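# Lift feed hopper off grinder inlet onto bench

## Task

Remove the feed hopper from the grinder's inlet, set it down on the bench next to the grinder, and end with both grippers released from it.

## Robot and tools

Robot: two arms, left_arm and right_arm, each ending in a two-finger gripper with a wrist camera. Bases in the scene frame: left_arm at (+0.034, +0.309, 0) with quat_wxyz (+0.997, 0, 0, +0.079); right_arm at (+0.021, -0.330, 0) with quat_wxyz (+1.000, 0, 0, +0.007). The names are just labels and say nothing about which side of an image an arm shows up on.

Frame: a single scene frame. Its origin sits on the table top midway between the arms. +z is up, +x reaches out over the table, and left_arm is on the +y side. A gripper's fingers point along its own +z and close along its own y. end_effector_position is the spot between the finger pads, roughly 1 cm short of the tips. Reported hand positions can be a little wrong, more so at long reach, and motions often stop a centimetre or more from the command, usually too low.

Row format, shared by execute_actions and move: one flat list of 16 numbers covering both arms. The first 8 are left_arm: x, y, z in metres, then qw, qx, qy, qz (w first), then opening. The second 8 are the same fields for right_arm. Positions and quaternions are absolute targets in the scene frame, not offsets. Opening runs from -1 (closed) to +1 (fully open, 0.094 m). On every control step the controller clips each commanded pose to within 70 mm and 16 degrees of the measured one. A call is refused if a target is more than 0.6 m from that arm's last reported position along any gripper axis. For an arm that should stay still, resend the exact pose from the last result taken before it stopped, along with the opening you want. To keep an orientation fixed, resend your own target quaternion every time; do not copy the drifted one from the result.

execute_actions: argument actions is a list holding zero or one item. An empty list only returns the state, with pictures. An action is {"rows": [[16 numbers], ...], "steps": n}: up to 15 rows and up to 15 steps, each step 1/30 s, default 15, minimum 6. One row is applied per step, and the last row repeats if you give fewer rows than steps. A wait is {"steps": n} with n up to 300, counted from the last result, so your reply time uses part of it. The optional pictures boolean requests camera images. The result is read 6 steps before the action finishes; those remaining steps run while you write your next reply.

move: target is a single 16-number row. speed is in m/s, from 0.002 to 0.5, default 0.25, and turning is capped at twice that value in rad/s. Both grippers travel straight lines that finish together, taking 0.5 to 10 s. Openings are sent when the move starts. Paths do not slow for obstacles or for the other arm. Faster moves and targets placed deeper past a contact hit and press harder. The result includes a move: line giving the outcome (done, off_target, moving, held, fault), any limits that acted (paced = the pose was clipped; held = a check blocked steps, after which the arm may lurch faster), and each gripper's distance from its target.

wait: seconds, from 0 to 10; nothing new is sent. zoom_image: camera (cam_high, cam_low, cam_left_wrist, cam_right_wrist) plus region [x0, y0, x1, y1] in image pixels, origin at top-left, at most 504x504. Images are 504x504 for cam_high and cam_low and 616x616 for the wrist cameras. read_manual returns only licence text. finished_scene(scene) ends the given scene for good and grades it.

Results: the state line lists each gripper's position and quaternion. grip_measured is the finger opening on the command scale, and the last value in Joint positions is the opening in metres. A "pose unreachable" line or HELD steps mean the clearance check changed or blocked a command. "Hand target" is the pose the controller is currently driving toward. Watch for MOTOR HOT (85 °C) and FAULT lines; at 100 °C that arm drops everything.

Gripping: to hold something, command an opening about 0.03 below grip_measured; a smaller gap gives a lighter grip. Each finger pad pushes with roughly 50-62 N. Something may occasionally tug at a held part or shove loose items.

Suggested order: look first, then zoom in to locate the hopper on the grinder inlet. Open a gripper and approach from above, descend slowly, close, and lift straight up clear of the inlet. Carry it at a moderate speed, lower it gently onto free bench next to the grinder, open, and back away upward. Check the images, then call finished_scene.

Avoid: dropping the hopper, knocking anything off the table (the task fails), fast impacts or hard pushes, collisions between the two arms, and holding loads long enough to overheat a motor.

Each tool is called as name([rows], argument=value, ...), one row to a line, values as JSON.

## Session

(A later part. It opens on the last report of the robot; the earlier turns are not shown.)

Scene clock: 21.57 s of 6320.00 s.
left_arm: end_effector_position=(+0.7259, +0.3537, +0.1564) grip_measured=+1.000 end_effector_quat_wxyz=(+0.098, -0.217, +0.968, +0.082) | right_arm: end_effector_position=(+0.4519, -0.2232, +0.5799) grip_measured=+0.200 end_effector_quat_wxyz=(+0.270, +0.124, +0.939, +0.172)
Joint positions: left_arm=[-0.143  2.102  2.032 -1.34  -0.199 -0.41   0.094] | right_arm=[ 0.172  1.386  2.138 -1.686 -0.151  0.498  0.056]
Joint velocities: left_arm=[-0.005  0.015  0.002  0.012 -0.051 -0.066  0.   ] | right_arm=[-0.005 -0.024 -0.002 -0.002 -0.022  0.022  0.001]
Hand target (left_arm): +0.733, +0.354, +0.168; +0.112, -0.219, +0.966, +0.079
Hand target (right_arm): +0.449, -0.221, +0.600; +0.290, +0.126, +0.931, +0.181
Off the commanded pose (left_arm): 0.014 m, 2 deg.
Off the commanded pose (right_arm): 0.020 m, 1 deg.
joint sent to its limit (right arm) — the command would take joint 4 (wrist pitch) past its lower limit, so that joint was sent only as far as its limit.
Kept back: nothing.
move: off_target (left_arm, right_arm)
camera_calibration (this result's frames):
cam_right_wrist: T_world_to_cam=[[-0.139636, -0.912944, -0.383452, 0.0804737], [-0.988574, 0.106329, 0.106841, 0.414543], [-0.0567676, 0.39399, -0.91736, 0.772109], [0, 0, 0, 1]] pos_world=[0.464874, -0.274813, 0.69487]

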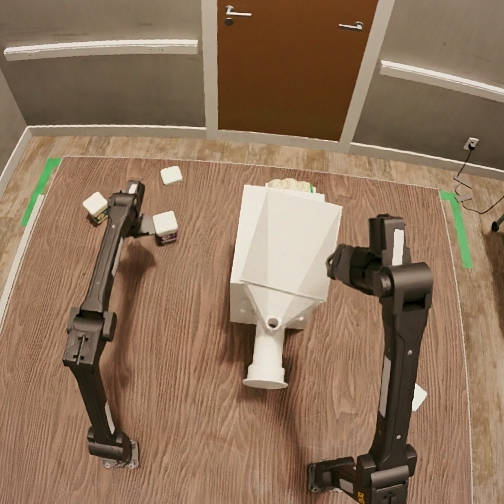

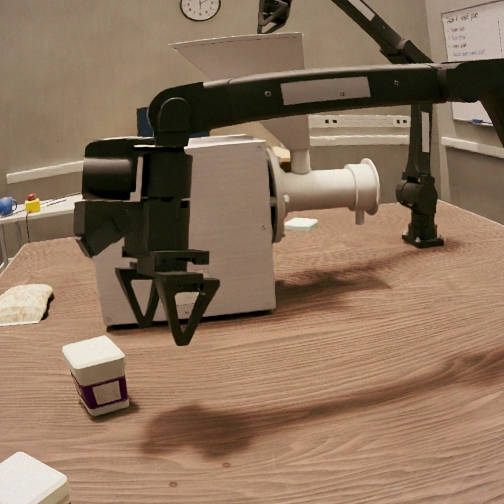

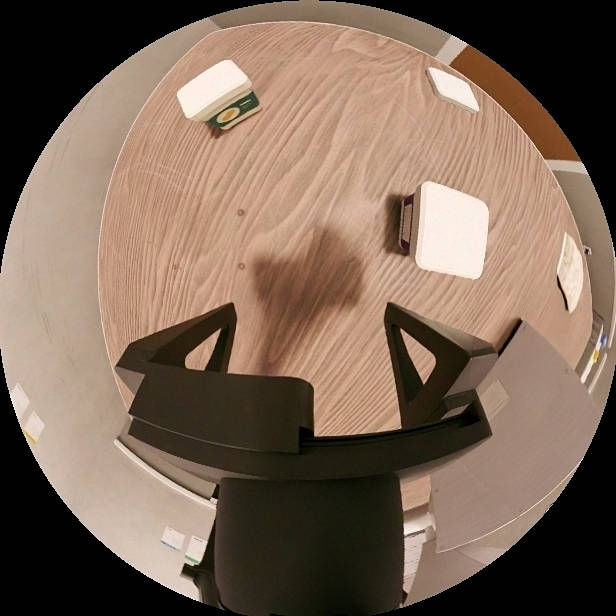

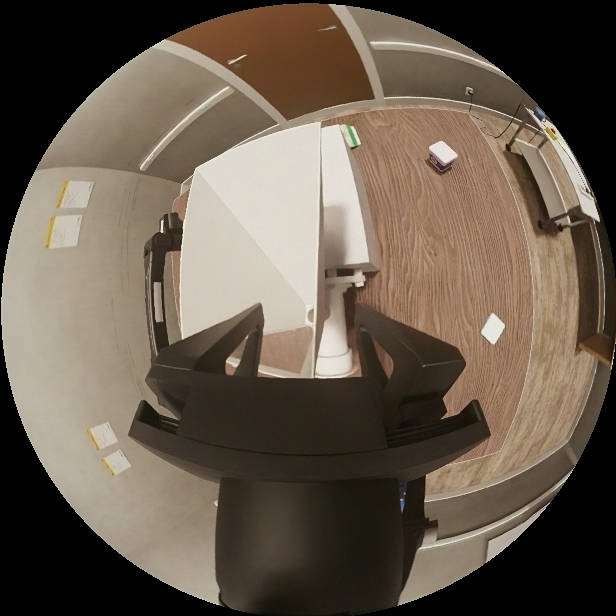

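move(target=[0.733,0.354,0.168,0.112,-0.219,0.966,0.079,1,0.475,-0.197,0.51,0.27,0.124,0.939,0.172,0.0], speed=0.06)

Scene clock: 23.40 s of 6320.00 s.
left_arm: end_effector_position=(+0.7259, +0.3537, +0.1564) grip_measured=+1.000 end_effector_quat_wxyz=(+0.098, -0.217, +0.968, +0.082) | right_arm: end_effector_position=(+0.4806, -0.2001, +0.5029) grip_measured=+0.001 end_effector_quat_wxyz=(+0.259, +0.122, +0.944, +0.167)
Joint positions: left_arm=[-0.143  2.102  2.032 -1.34  -0.199 -0.41   0.094] | right_arm=[ 0.218  1.345  1.859 -1.47  -0.124  0.528  0.047]
Joint velocities: left_arm=[ 0.005 -0.015 -0.012  0.007 -0.051 -0.051  0.   ] | right_arm=[ 0.005 -0.024 -0.002 -0.007  0.037 -0.051 -0.   ]
Hand target (left_arm): +0.733, +0.354, +0.168; +0.112, -0.219, +0.966, +0.079
Hand target (right_arm): +0.477, -0.197, +0.511; +0.270, +0.124, +0.939, +0.173
Off the commanded pose (left_arm): 0.014 m, 2 deg.
Off the commanded pose (right_arm): 0.010 m, 2 deg.
Kept back: nothing.
move: off_target (left_arm)
camera_calibration (this result's frames):
cam_right_wrist: T_world_to_cam=[[-0.143117, -0.917444, -0.371233, 0.0706148], [-0.98637, 0.101452, 0.129541, 0.435181], [-0.0811846, 0.384713, -0.919459, 0.704914], [0, 0, 0, 1]] pos_world=[0.496584, -0.250554, 0.61798]

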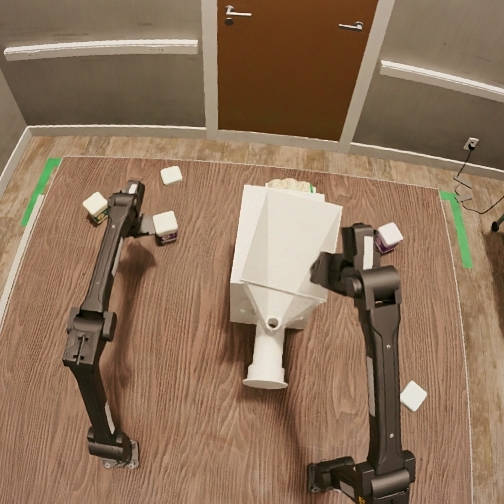

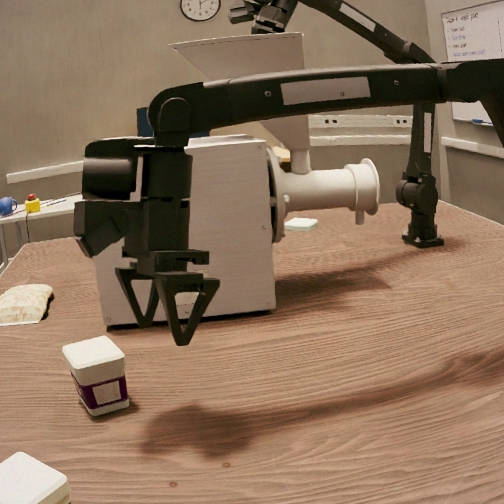

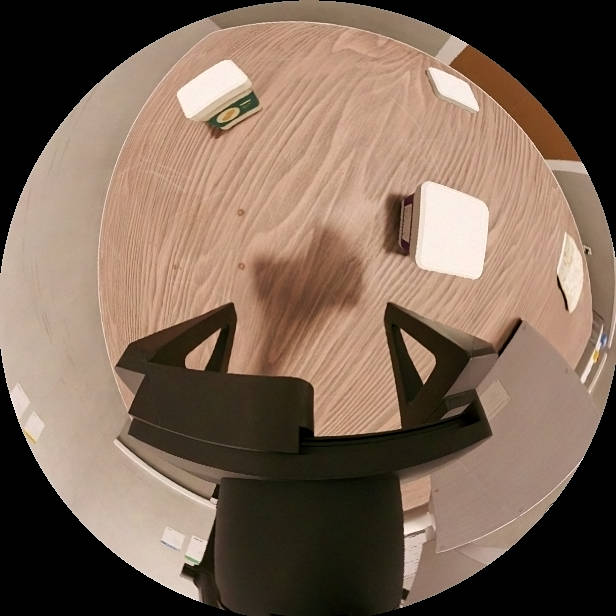

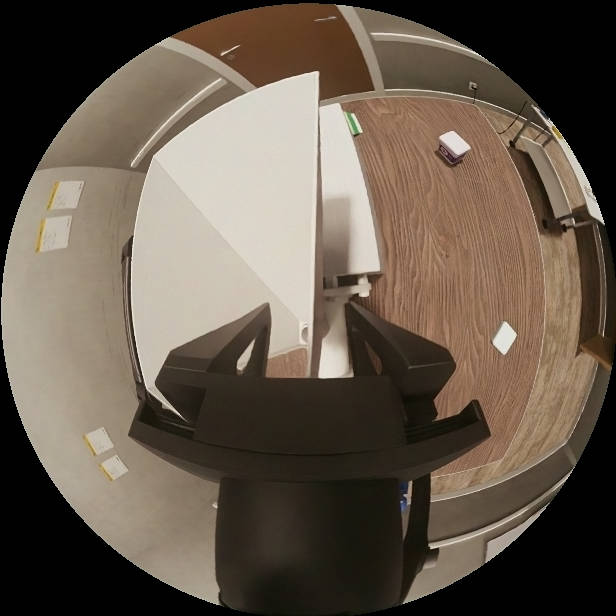

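move(target=[0.733,0.354,0.168,0.112,-0.219,0.966,0.079,1,0.478,-0.187,0.47,0.26,0.124,0.943,0.168,-0.2], speed=0.05)

zoom_image(camera="cam_low", region=[160, 0, 360, 100])

Scene clock: 24.63 s of 6320.00 s.
left_arm: end_effector_position=(+0.7259, +0.3537, +0.1564) grip_measured=+1.000 end_effector_quat_wxyz=(+0.098, -0.217, +0.968, +0.082) | right_arm: end_effector_position=(+0.4736, -0.2026, +0.5037) grip_measured=-0.199 end_effector_quat_wxyz=(+0.295, +0.127, +0.931, +0.174)
Joint positions: left_arm=[-0.143  2.102  2.032 -1.34  -0.199 -0.41   0.094] | right_arm=[ 0.224  1.274  1.763 -1.367 -0.102  0.546  0.038]
Joint velocities: left_arm=[-0.005 -0.015 -0.002  0.002  0.007 -0.007  0.   ] | right_arm=[-0.005  0.005  0.002 -0.007 -0.022  0.022  0.   ]
Hand target (left_arm): +0.733, +0.354, +0.168; +0.112, -0.219, +0.966, +0.079
Hand target (right_arm): +0.478, -0.188, +0.471; +0.260, +0.124, +0.943, +0.168
Off the commanded pose (left_arm): 0.014 m, 2 deg.
Off the commanded pose (right_arm): 0.037 m, 4 deg.
Kept back: nothing.
move: off_target (left_arm, right_arm)
camera_calibration (this result's frames):
cam_right_wrist: T_world_to_cam=[[-0.133207, -0.910147, -0.392286, 0.0750598], [-0.991082, 0.120895, 0.0560475, 0.471605], [-0.00358592, 0.396254, -0.918134, 0.670989], [0, 0, 0, 1]] pos_world=[0.479803, -0.254581, 0.61907]

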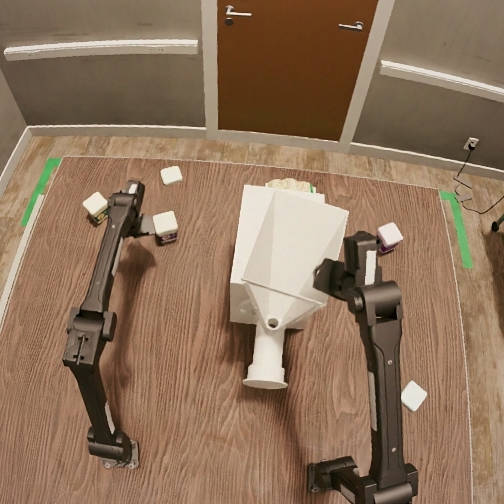

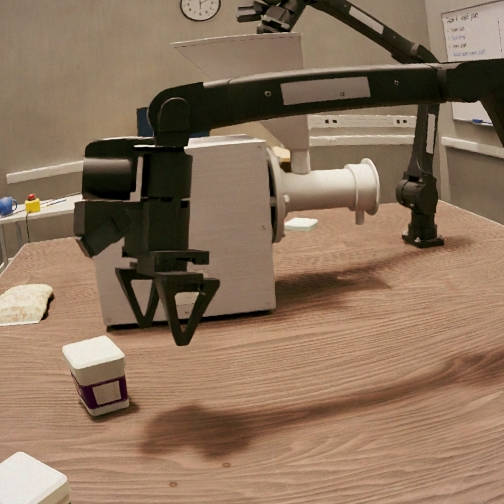

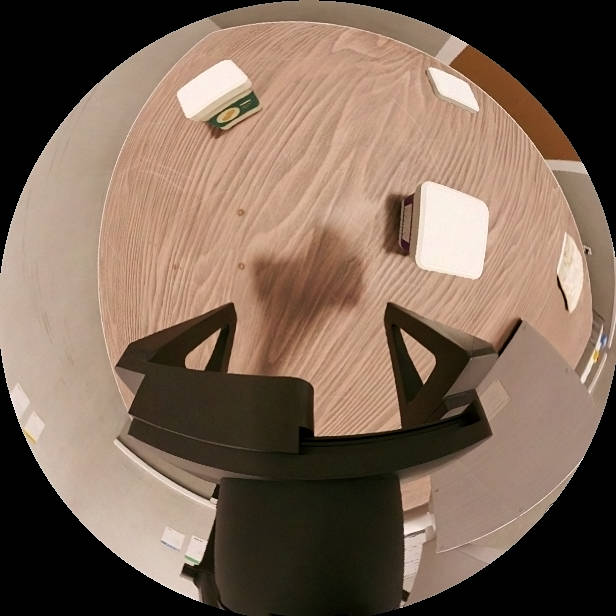

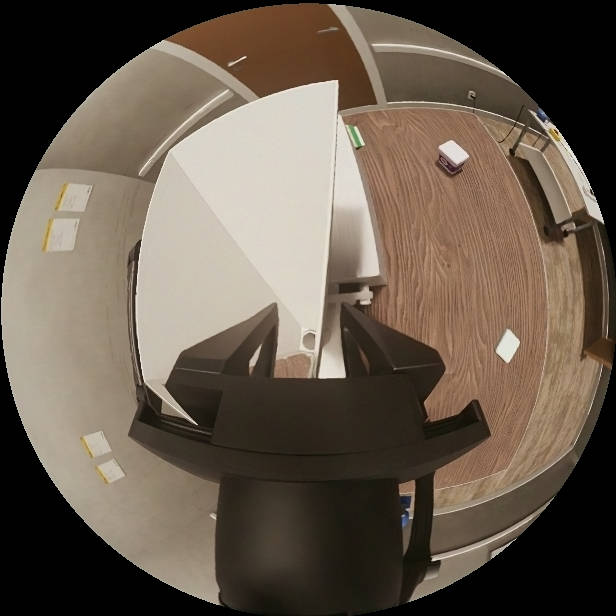

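Region (160, 0, 360, 100) of cam_low's 504x504 image, scaled by 2.520, with more detail than that image has.

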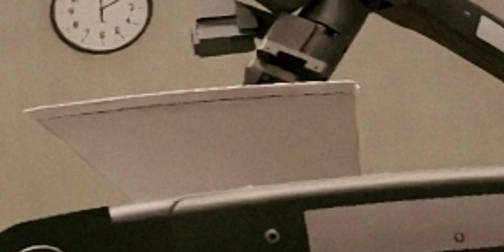

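move(target=[0.733,0.354,0.168,0.112,-0.219,0.966,0.079,1,0.50,-0.207,0.525,0.27,0.124,0.939,0.172,-0.2], speed=0.05)

move(target=[0.733,0.354,0.168,0.112,-0.219,0.966,0.079,1,0.512,-0.205,0.505,0.27,0.124,0.939,0.172,-0.5], speed=0.03)

Scene clock: 26.37 s of 6320.00 s.
left_arm: end_effector_position=(+0.7259, +0.3537, +0.1564) grip_measured=+1.000 end_effector_quat_wxyz=(+0.098, -0.217, +0.968, +0.082) | right_arm: end_effector_position=(+0.4962, -0.2037, +0.5009) grip_measured=-0.199 end_effector_quat_wxyz=(+0.249, +0.131, +0.945, +0.166)
Joint positions: left_arm=[-0.143  2.102  2.032 -1.34  -0.199 -0.41   0.094] | right_arm=[ 0.2    1.393  1.908 -1.492 -0.134  0.53   0.038]
Joint velocities: left_arm=[-0.005 -0.005  0.007  0.002 -0.051 -0.022  0.   ] | right_arm=[-0.015 -0.015 -0.017 -0.012 -0.081 -0.037  0.   ]
Hand target (left_arm): +0.733, +0.354, +0.168; +0.112, -0.219, +0.966, +0.079
Hand target (right_arm): +0.498, -0.207, +0.524; +0.271, +0.124, +0.939, +0.171
Off the commanded pose (left_arm): 0.014 m, 2 deg.
Off the commanded pose (right_arm): 0.025 m, 3 deg.
Kept back: nothing.
move: off_target (left_arm, right_arm)
camera_calibration (this result's frames):
cam_right_wrist: T_world_to_cam=[[-0.164059, -0.91387, -0.371384, 0.0799829], [-0.981663, 0.114203, 0.152629, 0.439857], [-0.0970697, 0.389614, -0.915848, 0.71285], [0, 0, 0, 1]] pos_world=[0.514109, -0.254876, 0.615432]

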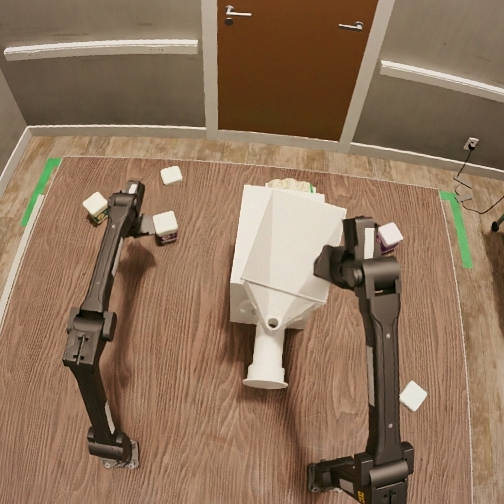

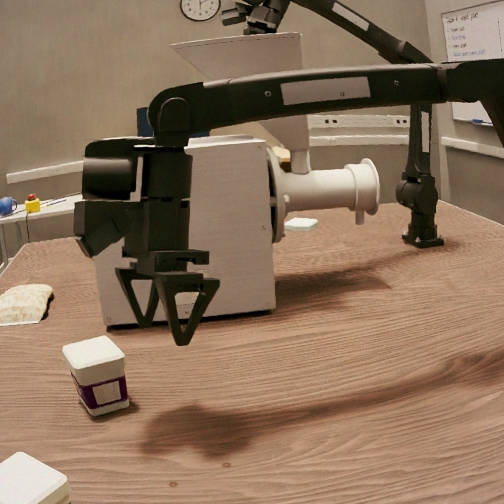

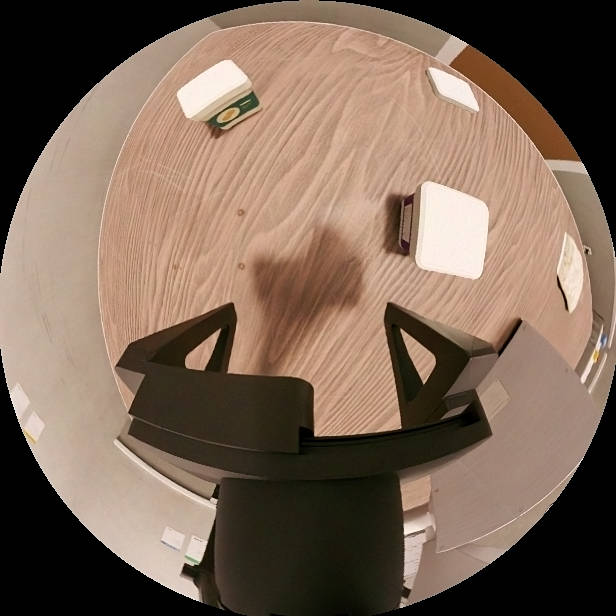

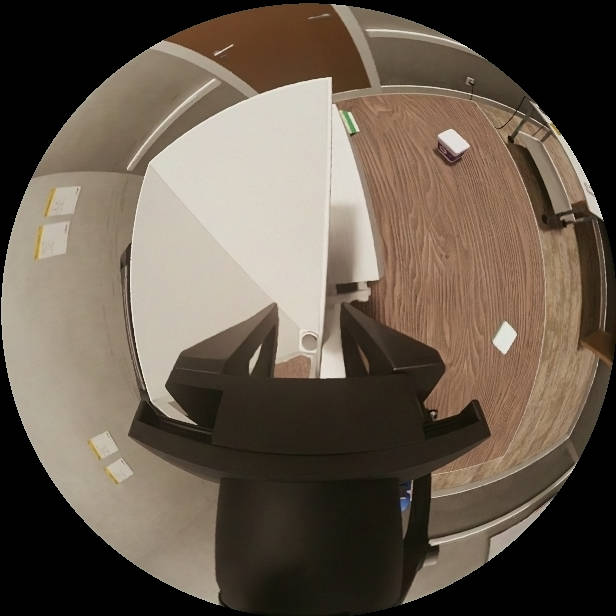

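Scene clock: 27.40 s of 6320.00 s.
left_arm: end_effector_position=(+0.7259, +0.3537, +0.1564) grip_measured=+1.000 end_effector_quat_wxyz=(+0.098, -0.217, +0.968, +0.082) | right_arm: end_effector_position=(+0.5033, -0.2029, +0.5057) grip_measured=-0.498 end_effector_quat_wxyz=(+0.264, +0.129, +0.940, +0.172)
Joint positions: left_arm=[-0.143  2.102  2.032 -1.34  -0.199 -0.41   0.094] | right_arm=[ 0.198  1.393  1.908 -1.457 -0.136  0.528  0.024]
Joint velocities: left_arm=[-0.005 -0.015 -0.012 -0.032 -0.022 -0.007  0.   ] | right_arm=[-0.005 -0.024  0.012 -0.007  0.051 -0.022 -0.001]
Hand target (left_arm): +0.733, +0.354, +0.168; +0.112, -0.219, +0.966, +0.079
Hand target (right_arm): +0.512, -0.205, +0.505; +0.270, +0.124, +0.939, +0.172
Off the commanded pose (left_arm): 0.014 m, 2 deg.
Off the commanded pose (right_arm): 0.009 m, 1 deg.
Kept back: nothing.
move: off_target (left_arm)
camera_calibration (this result's frames):
cam_right_wrist: T_world_to_cam=[[-0.15146, -0.910655, -0.384405, 0.0845114], [-0.986229, 0.113088, 0.120679, 0.464254], [-0.066425, 0.397389, -0.915243, 0.703413], [0, 0, 0, 1]] pos_world=[0.517385, -0.25507, 0.620255]

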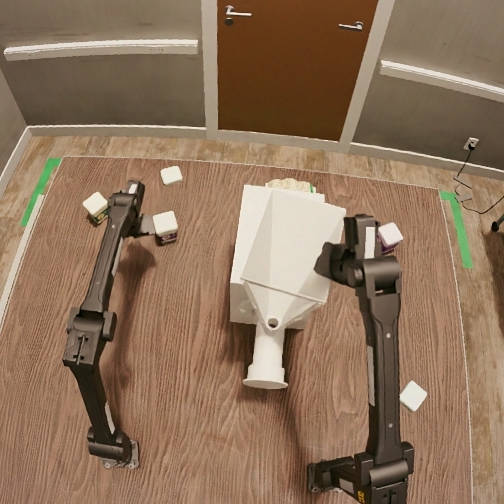

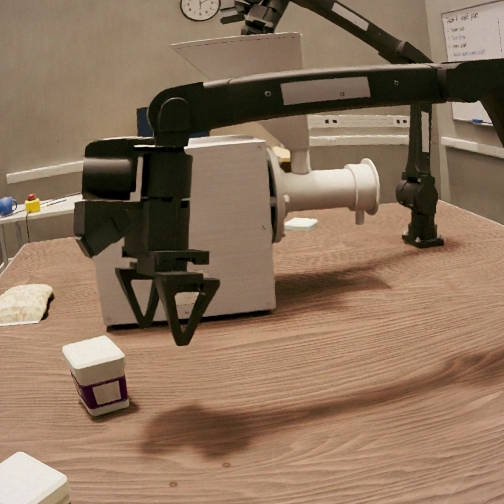

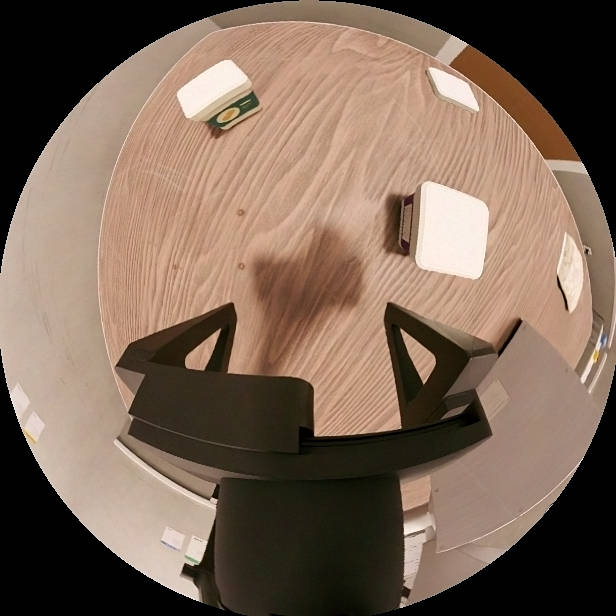

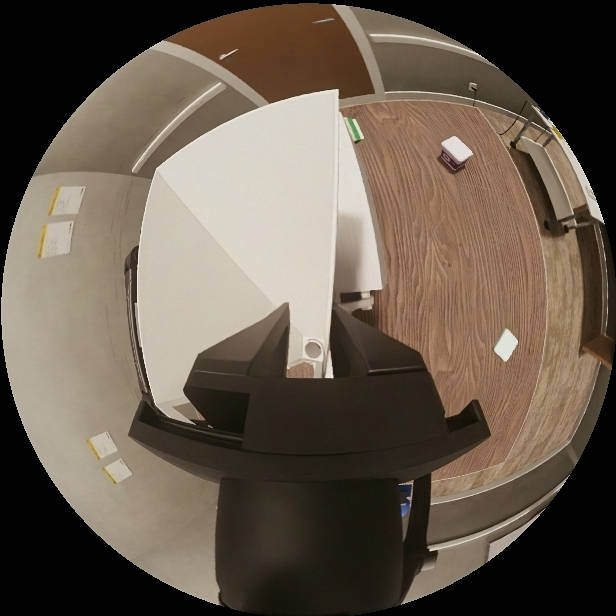

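move(target=[0.733,0.354,0.168,0.112,-0.219,0.966,0.079,1,0.512,-0.212,0.492,0.27,0.124,0.939,0.172,-0.4], speed=0.03)

move(target=[0.733,0.354,0.168,0.112,-0.219,0.966,0.079,1,0.512,-0.212,0.492,0.27,0.124,0.939,0.172,-1], speed=0.03)

zoom_image(camera="cam_low", region=[160, 0, 360, 100])

Scene clock: 28.53 s of 6320.00 s.
left_arm: end_effector_position=(+0.7259, +0.3537, +0.1564) grip_measured=+1.000 end_effector_quat_wxyz=(+0.098, -0.217, +0.968, +0.082) | right_arm: end_effector_position=(+0.5066, -0.2080, +0.5026) grip_measured=-0.401 end_effector_quat_wxyz=(+0.274, +0.128, +0.936, +0.178)
Joint positions: left_arm=[-0.143  2.102  2.032 -1.34  -0.199 -0.41   0.094] | right_arm=[ 0.182  1.378  1.874 -1.416 -0.15   0.518  0.028]
Joint velocities: left_arm=[-0.005 -0.005 -0.002 -0.012 -0.051 -0.066  0.   ] | right_arm=[-0.005 -0.015 -0.012  0.007  0.007 -0.007 -0.001]
Hand target (left_arm): +0.733, +0.354, +0.168; +0.112, -0.219, +0.966, +0.079
Hand target (right_arm): +0.512, -0.212, +0.492; +0.270, +0.124, +0.939, +0.172
Off the commanded pose (left_arm): 0.014 m, 2 deg.
Off the commanded pose (right_arm): 0.013 m, 1 deg.
Kept back: nothing.
move: off_target (left_arm, right_arm)
camera_calibration (this result's frames):
cam_right_wrist: T_world_to_cam=[[-0.14282, -0.906828, -0.396566, 0.0817446], [-0.988663, 0.111953, 0.100056, 0.479859], [-0.0463364, 0.406361, -0.912537, 0.693187], [0, 0, 0, 1]] pos_world=[0.518214, -0.261277, 0.616964]

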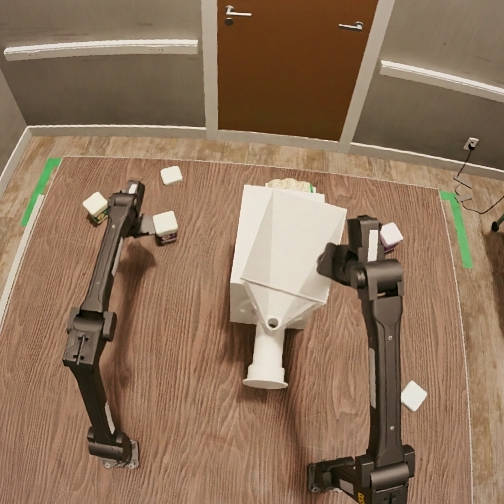

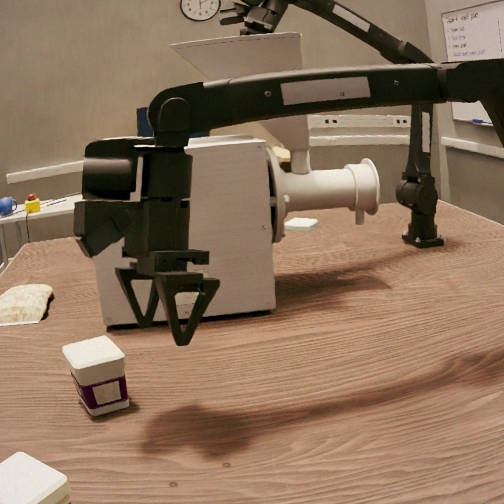

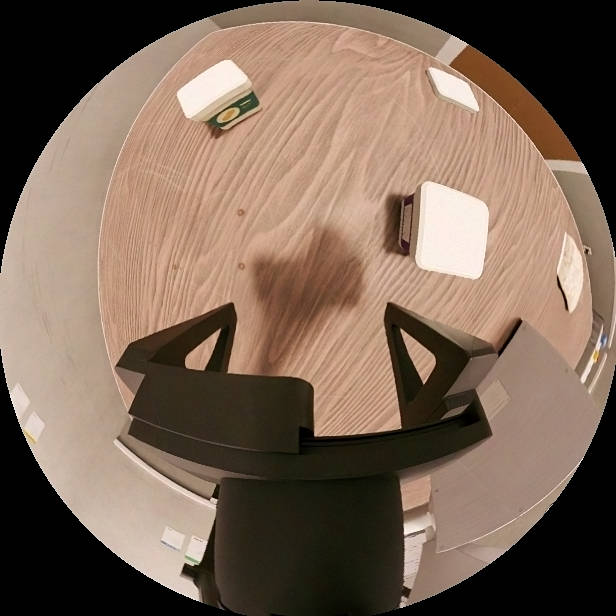

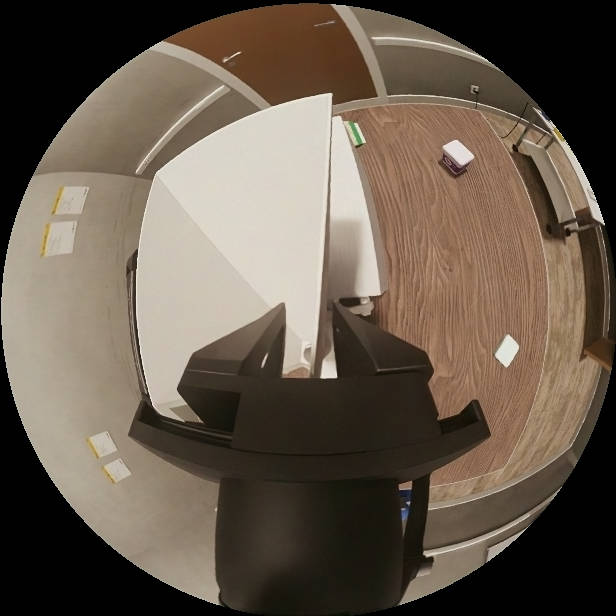

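Scene clock: 29.23 s of 6320.00 s.
left_arm: end_effector_position=(+0.7259, +0.3537, +0.1564) grip_measured=+1.000 end_effector_quat_wxyz=(+0.098, -0.217, +0.968, +0.082) | right_arm: end_effector_position=(+0.5070, -0.2120, +0.5010) grip_measured=-0.982 end_effector_quat_wxyz=(+0.278, +0.117, +0.940, +0.163)
Joint positions: left_arm=[-0.143  2.102  2.032 -1.34  -0.199 -0.41   0.094] | right_arm=[ 0.181  1.379  1.873 -1.42  -0.127  0.486  0.001]
Joint velocities: left_arm=[-0.005 -0.005  0.002 -0.002 -0.022 -0.022  0.   ] | right_arm=[-0.005 -0.034 -0.007 -0.007  0.022 -0.007 -0.   ]
Hand target (left_arm): +0.733, +0.354, +0.168; +0.112, -0.219, +0.966, +0.079
Hand target (right_arm): +0.512, -0.212, +0.492; +0.270, +0.124, +0.939, +0.171
Off the commanded pose (left_arm): 0.014 m, 2 deg.
Off the commanded pose (right_arm): 0.010 m, 2 deg.
Kept back: nothing.
move: off_target (left_arm)
camera_calibration (this result's frames):
cam_right_wrist: T_world_to_cam=[[-0.129676, -0.922349, -0.363944, 0.0512492], [-0.990514, 0.103669, 0.0901986, 0.484926], [-0.045465, 0.372188, -0.927043, 0.692896], [0, 0, 0, 1]] pos_world=[0.518474, -0.26089, 0.617256]

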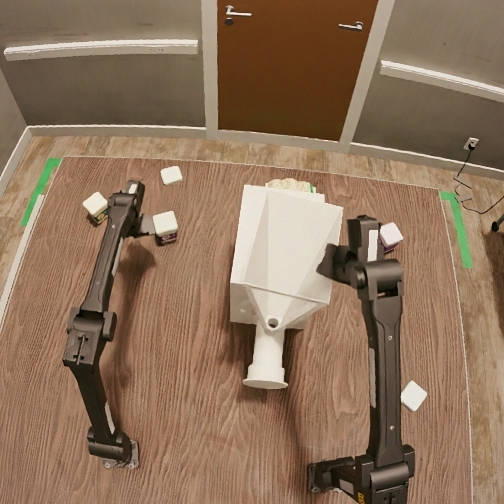

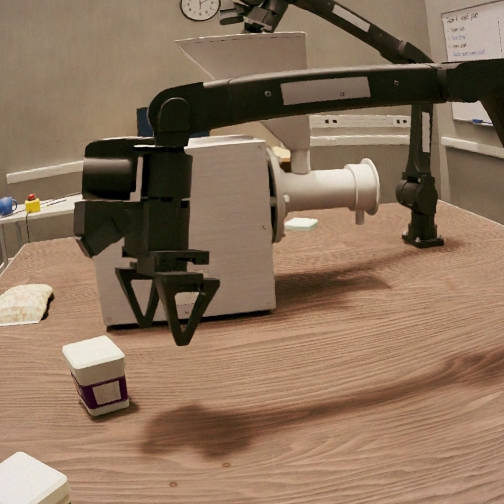

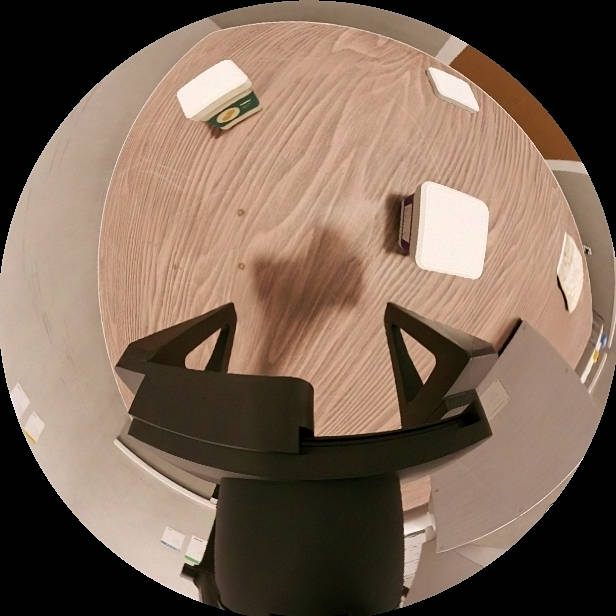

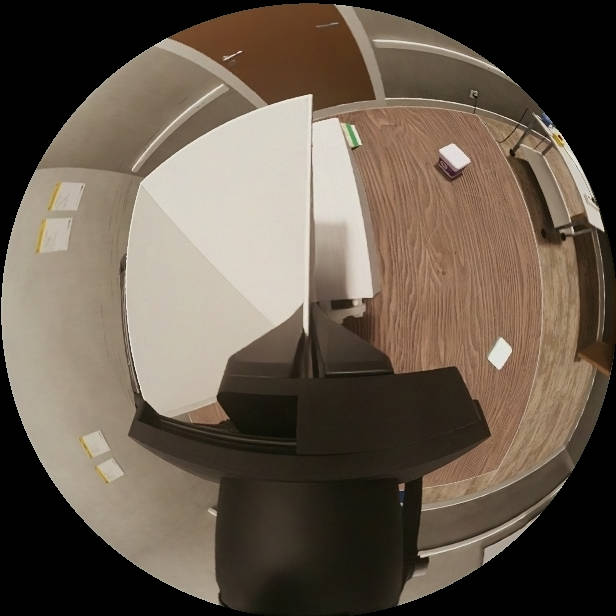

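Region (160, 0, 360, 100) of cam_low's 504x504 image, scaled by 2.520, with more detail than that image has.

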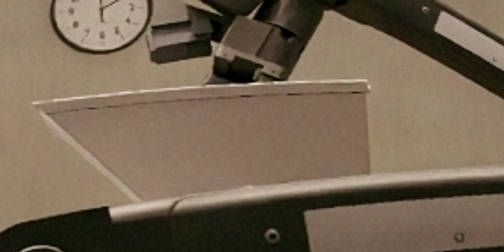

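move(target=[0.733,0.354,0.168,0.112,-0.219,0.966,0.079,1,0.507,-0.212,0.55,0.278,0.117,0.94,0.163,-1], speed=0.04)

Scene clock: 30.93 s of 6320.00 s.
left_arm: end_effector_position=(+0.7259, +0.3537, +0.1564) grip_measured=+1.000 end_effector_quat_wxyz=(+0.098, -0.217, +0.968, +0.082) | right_arm: end_effector_position=(+0.5078, -0.2113, +0.5019) grip_measured=-0.988 end_effector_quat_wxyz=(+0.234, +0.116, +0.954, +0.144)
Joint positions: left_arm=[-0.143  2.102  2.032 -1.34  -0.199 -0.41   0.094] | right_arm=[ 0.185  1.456  1.996 -1.566 -0.121  0.475  0.001]
Joint velocities: left_arm=[ 0.005  0.005 -0.017 -0.012  0.007  0.007  0.   ] | right_arm=[ 0.005 -0.005  0.007  0.017 -0.022 -0.037  0.001]
Hand target (left_arm): +0.733, +0.354, +0.168; +0.112, -0.219, +0.966, +0.079
Hand target (right_arm): +0.502, -0.213, +0.548; +0.279, +0.117, +0.939, +0.163
Off the commanded pose (left_arm): 0.014 m, 2 deg.
Off the commanded pose (right_arm): 0.048 m, 6 deg.
Kept back: nothing.
move: off_target (left_arm, right_arm)
camera_calibration (this result's frames):
cam_right_wrist: T_world_to_cam=[[-0.154107, -0.933833, -0.322812, 0.0416475], [-0.978703, 0.0994277, 0.179598, 0.43387], [-0.135618, 0.343614, -0.929267, 0.734397], [0, 0, 0, 1]] pos_world=[0.530646, -0.256596, 0.617973]

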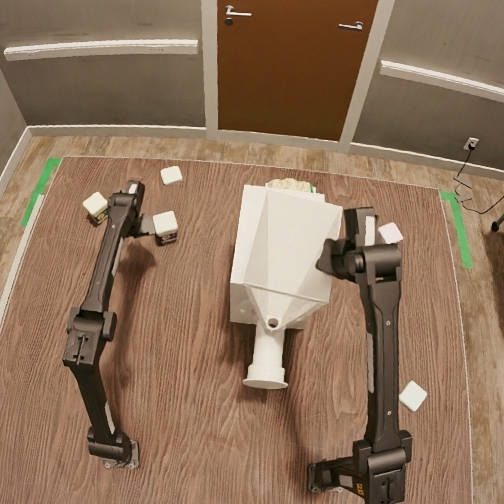

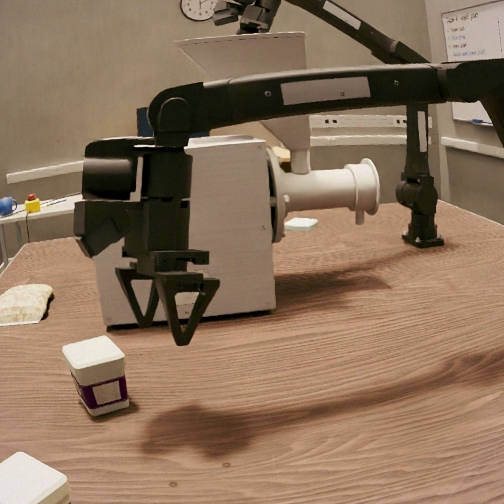

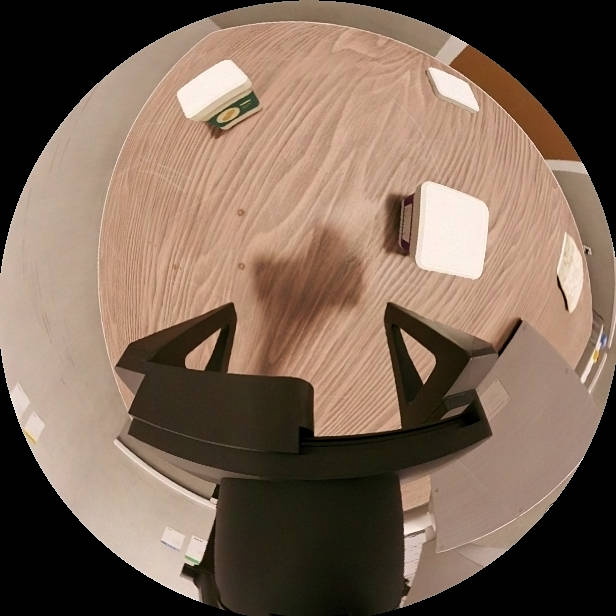

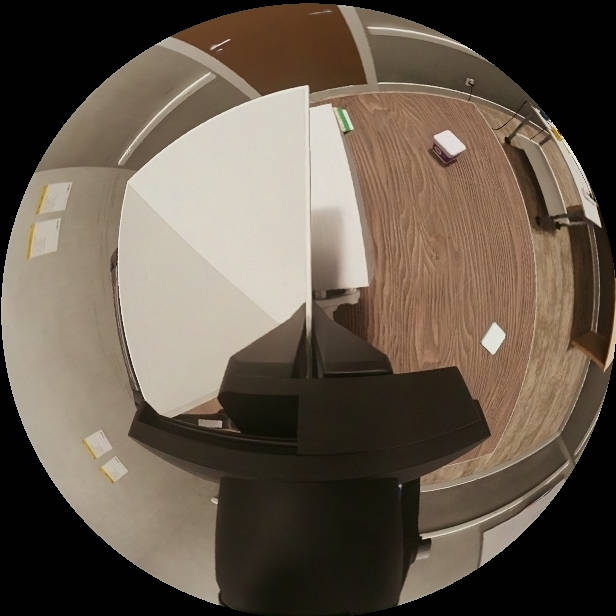

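move(target=[0.733,0.354,0.168,0.112,-0.219,0.966,0.079,1,0.49,-0.205,0.565,0.32,0.11,0.92,0.20,-1], speed=0.04)

zoom_image(camera="cam_low", region=[160, 0, 360, 200])

Scene clock: 34.10 s of 6320.00 s.
left_arm: end_effector_position=(+0.7259, +0.3537, +0.1564) grip_measured=+1.000 end_effector_quat_wxyz=(+0.098, -0.217, +0.968, +0.082) | right_arm: end_effector_position=(+0.5021, -0.2098, +0.5055) grip_measured=-0.987 end_effector_quat_wxyz=(+0.255, +0.111, +0.947, +0.158)
Joint positions: left_arm=[-0.143  2.102  2.032 -1.34  -0.199 -0.41   0.094] | right_arm=[ 0.185  1.409  1.938 -1.503 -0.137  0.473  0.001]
Joint velocities: left_arm=[-0.015  0.005  0.002  0.007 -0.007 -0.007  0.   ] | right_arm=[-0.015 -0.015 -0.017 -0.007 -0.022 -0.051  0.   ]
Hand target (left_arm): +0.733, +0.354, +0.168; +0.112, -0.219, +0.966, +0.079
Hand target (right_arm): +0.484, -0.207, +0.564; +0.318, +0.109, +0.920, +0.201
Off the commanded pose (left_arm): 0.014 m, 2 deg.
Off the commanded pose (right_arm): 0.061 m, 9 deg.
Kept back: nothing.
move: off_target (left_arm, right_arm)
camera_calibration (this result's frames):
cam_right_wrist: T_world_to_cam=[[-0.128598, -0.928056, -0.349534, 0.0452841], [-0.987147, 0.0860704, 0.134655, 0.451672], [-0.094883, 0.362358, -0.927197, 0.718953], [0, 0, 0, 1]] pos_world=[0.519906, -0.257368, 0.621619]

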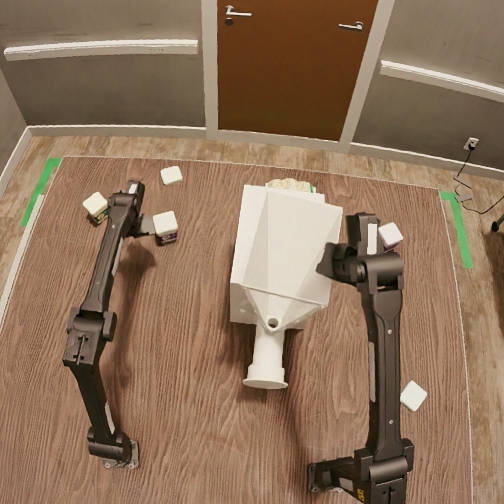

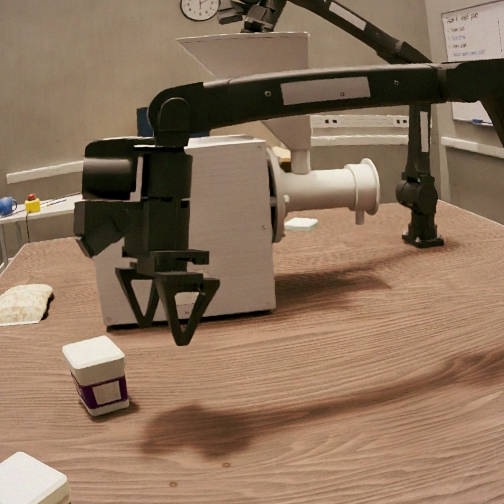

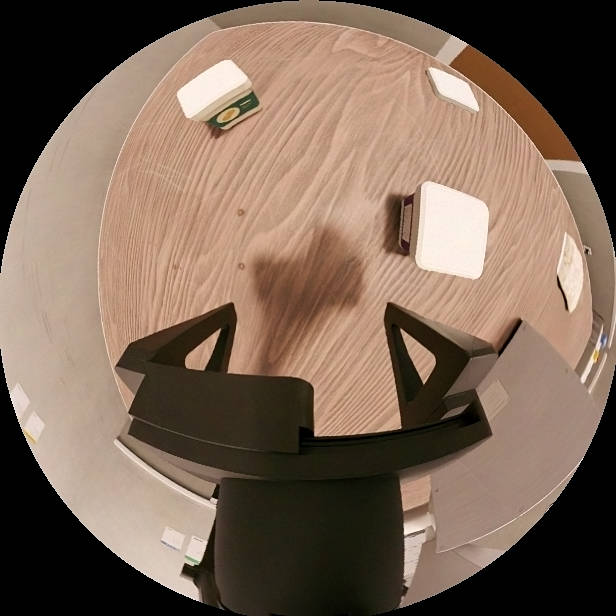

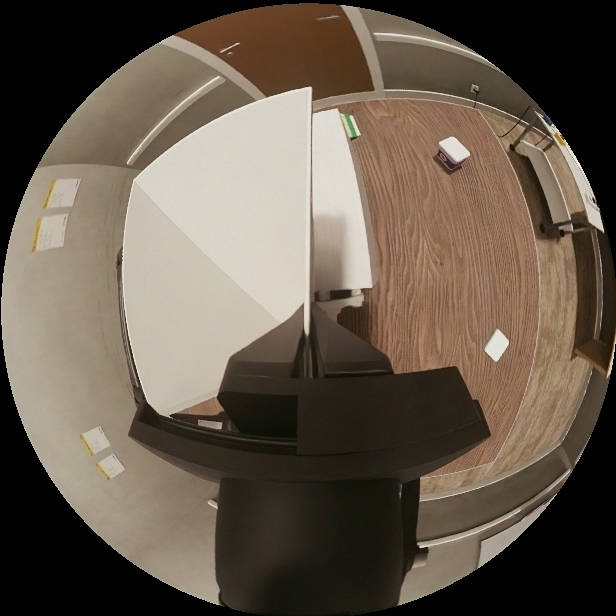

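Region (160, 0, 360, 200) of cam_low's 504x504 image, scaled by 2.520, with more detail than that image has.

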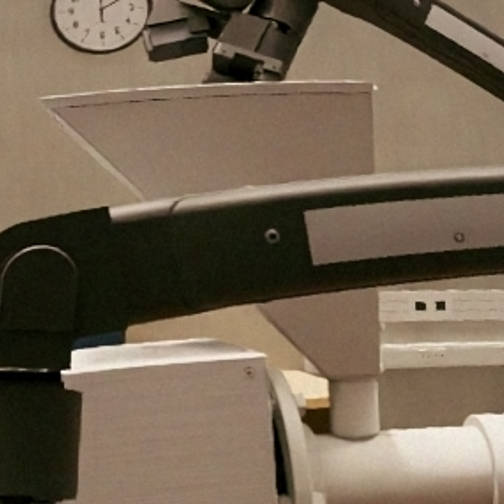

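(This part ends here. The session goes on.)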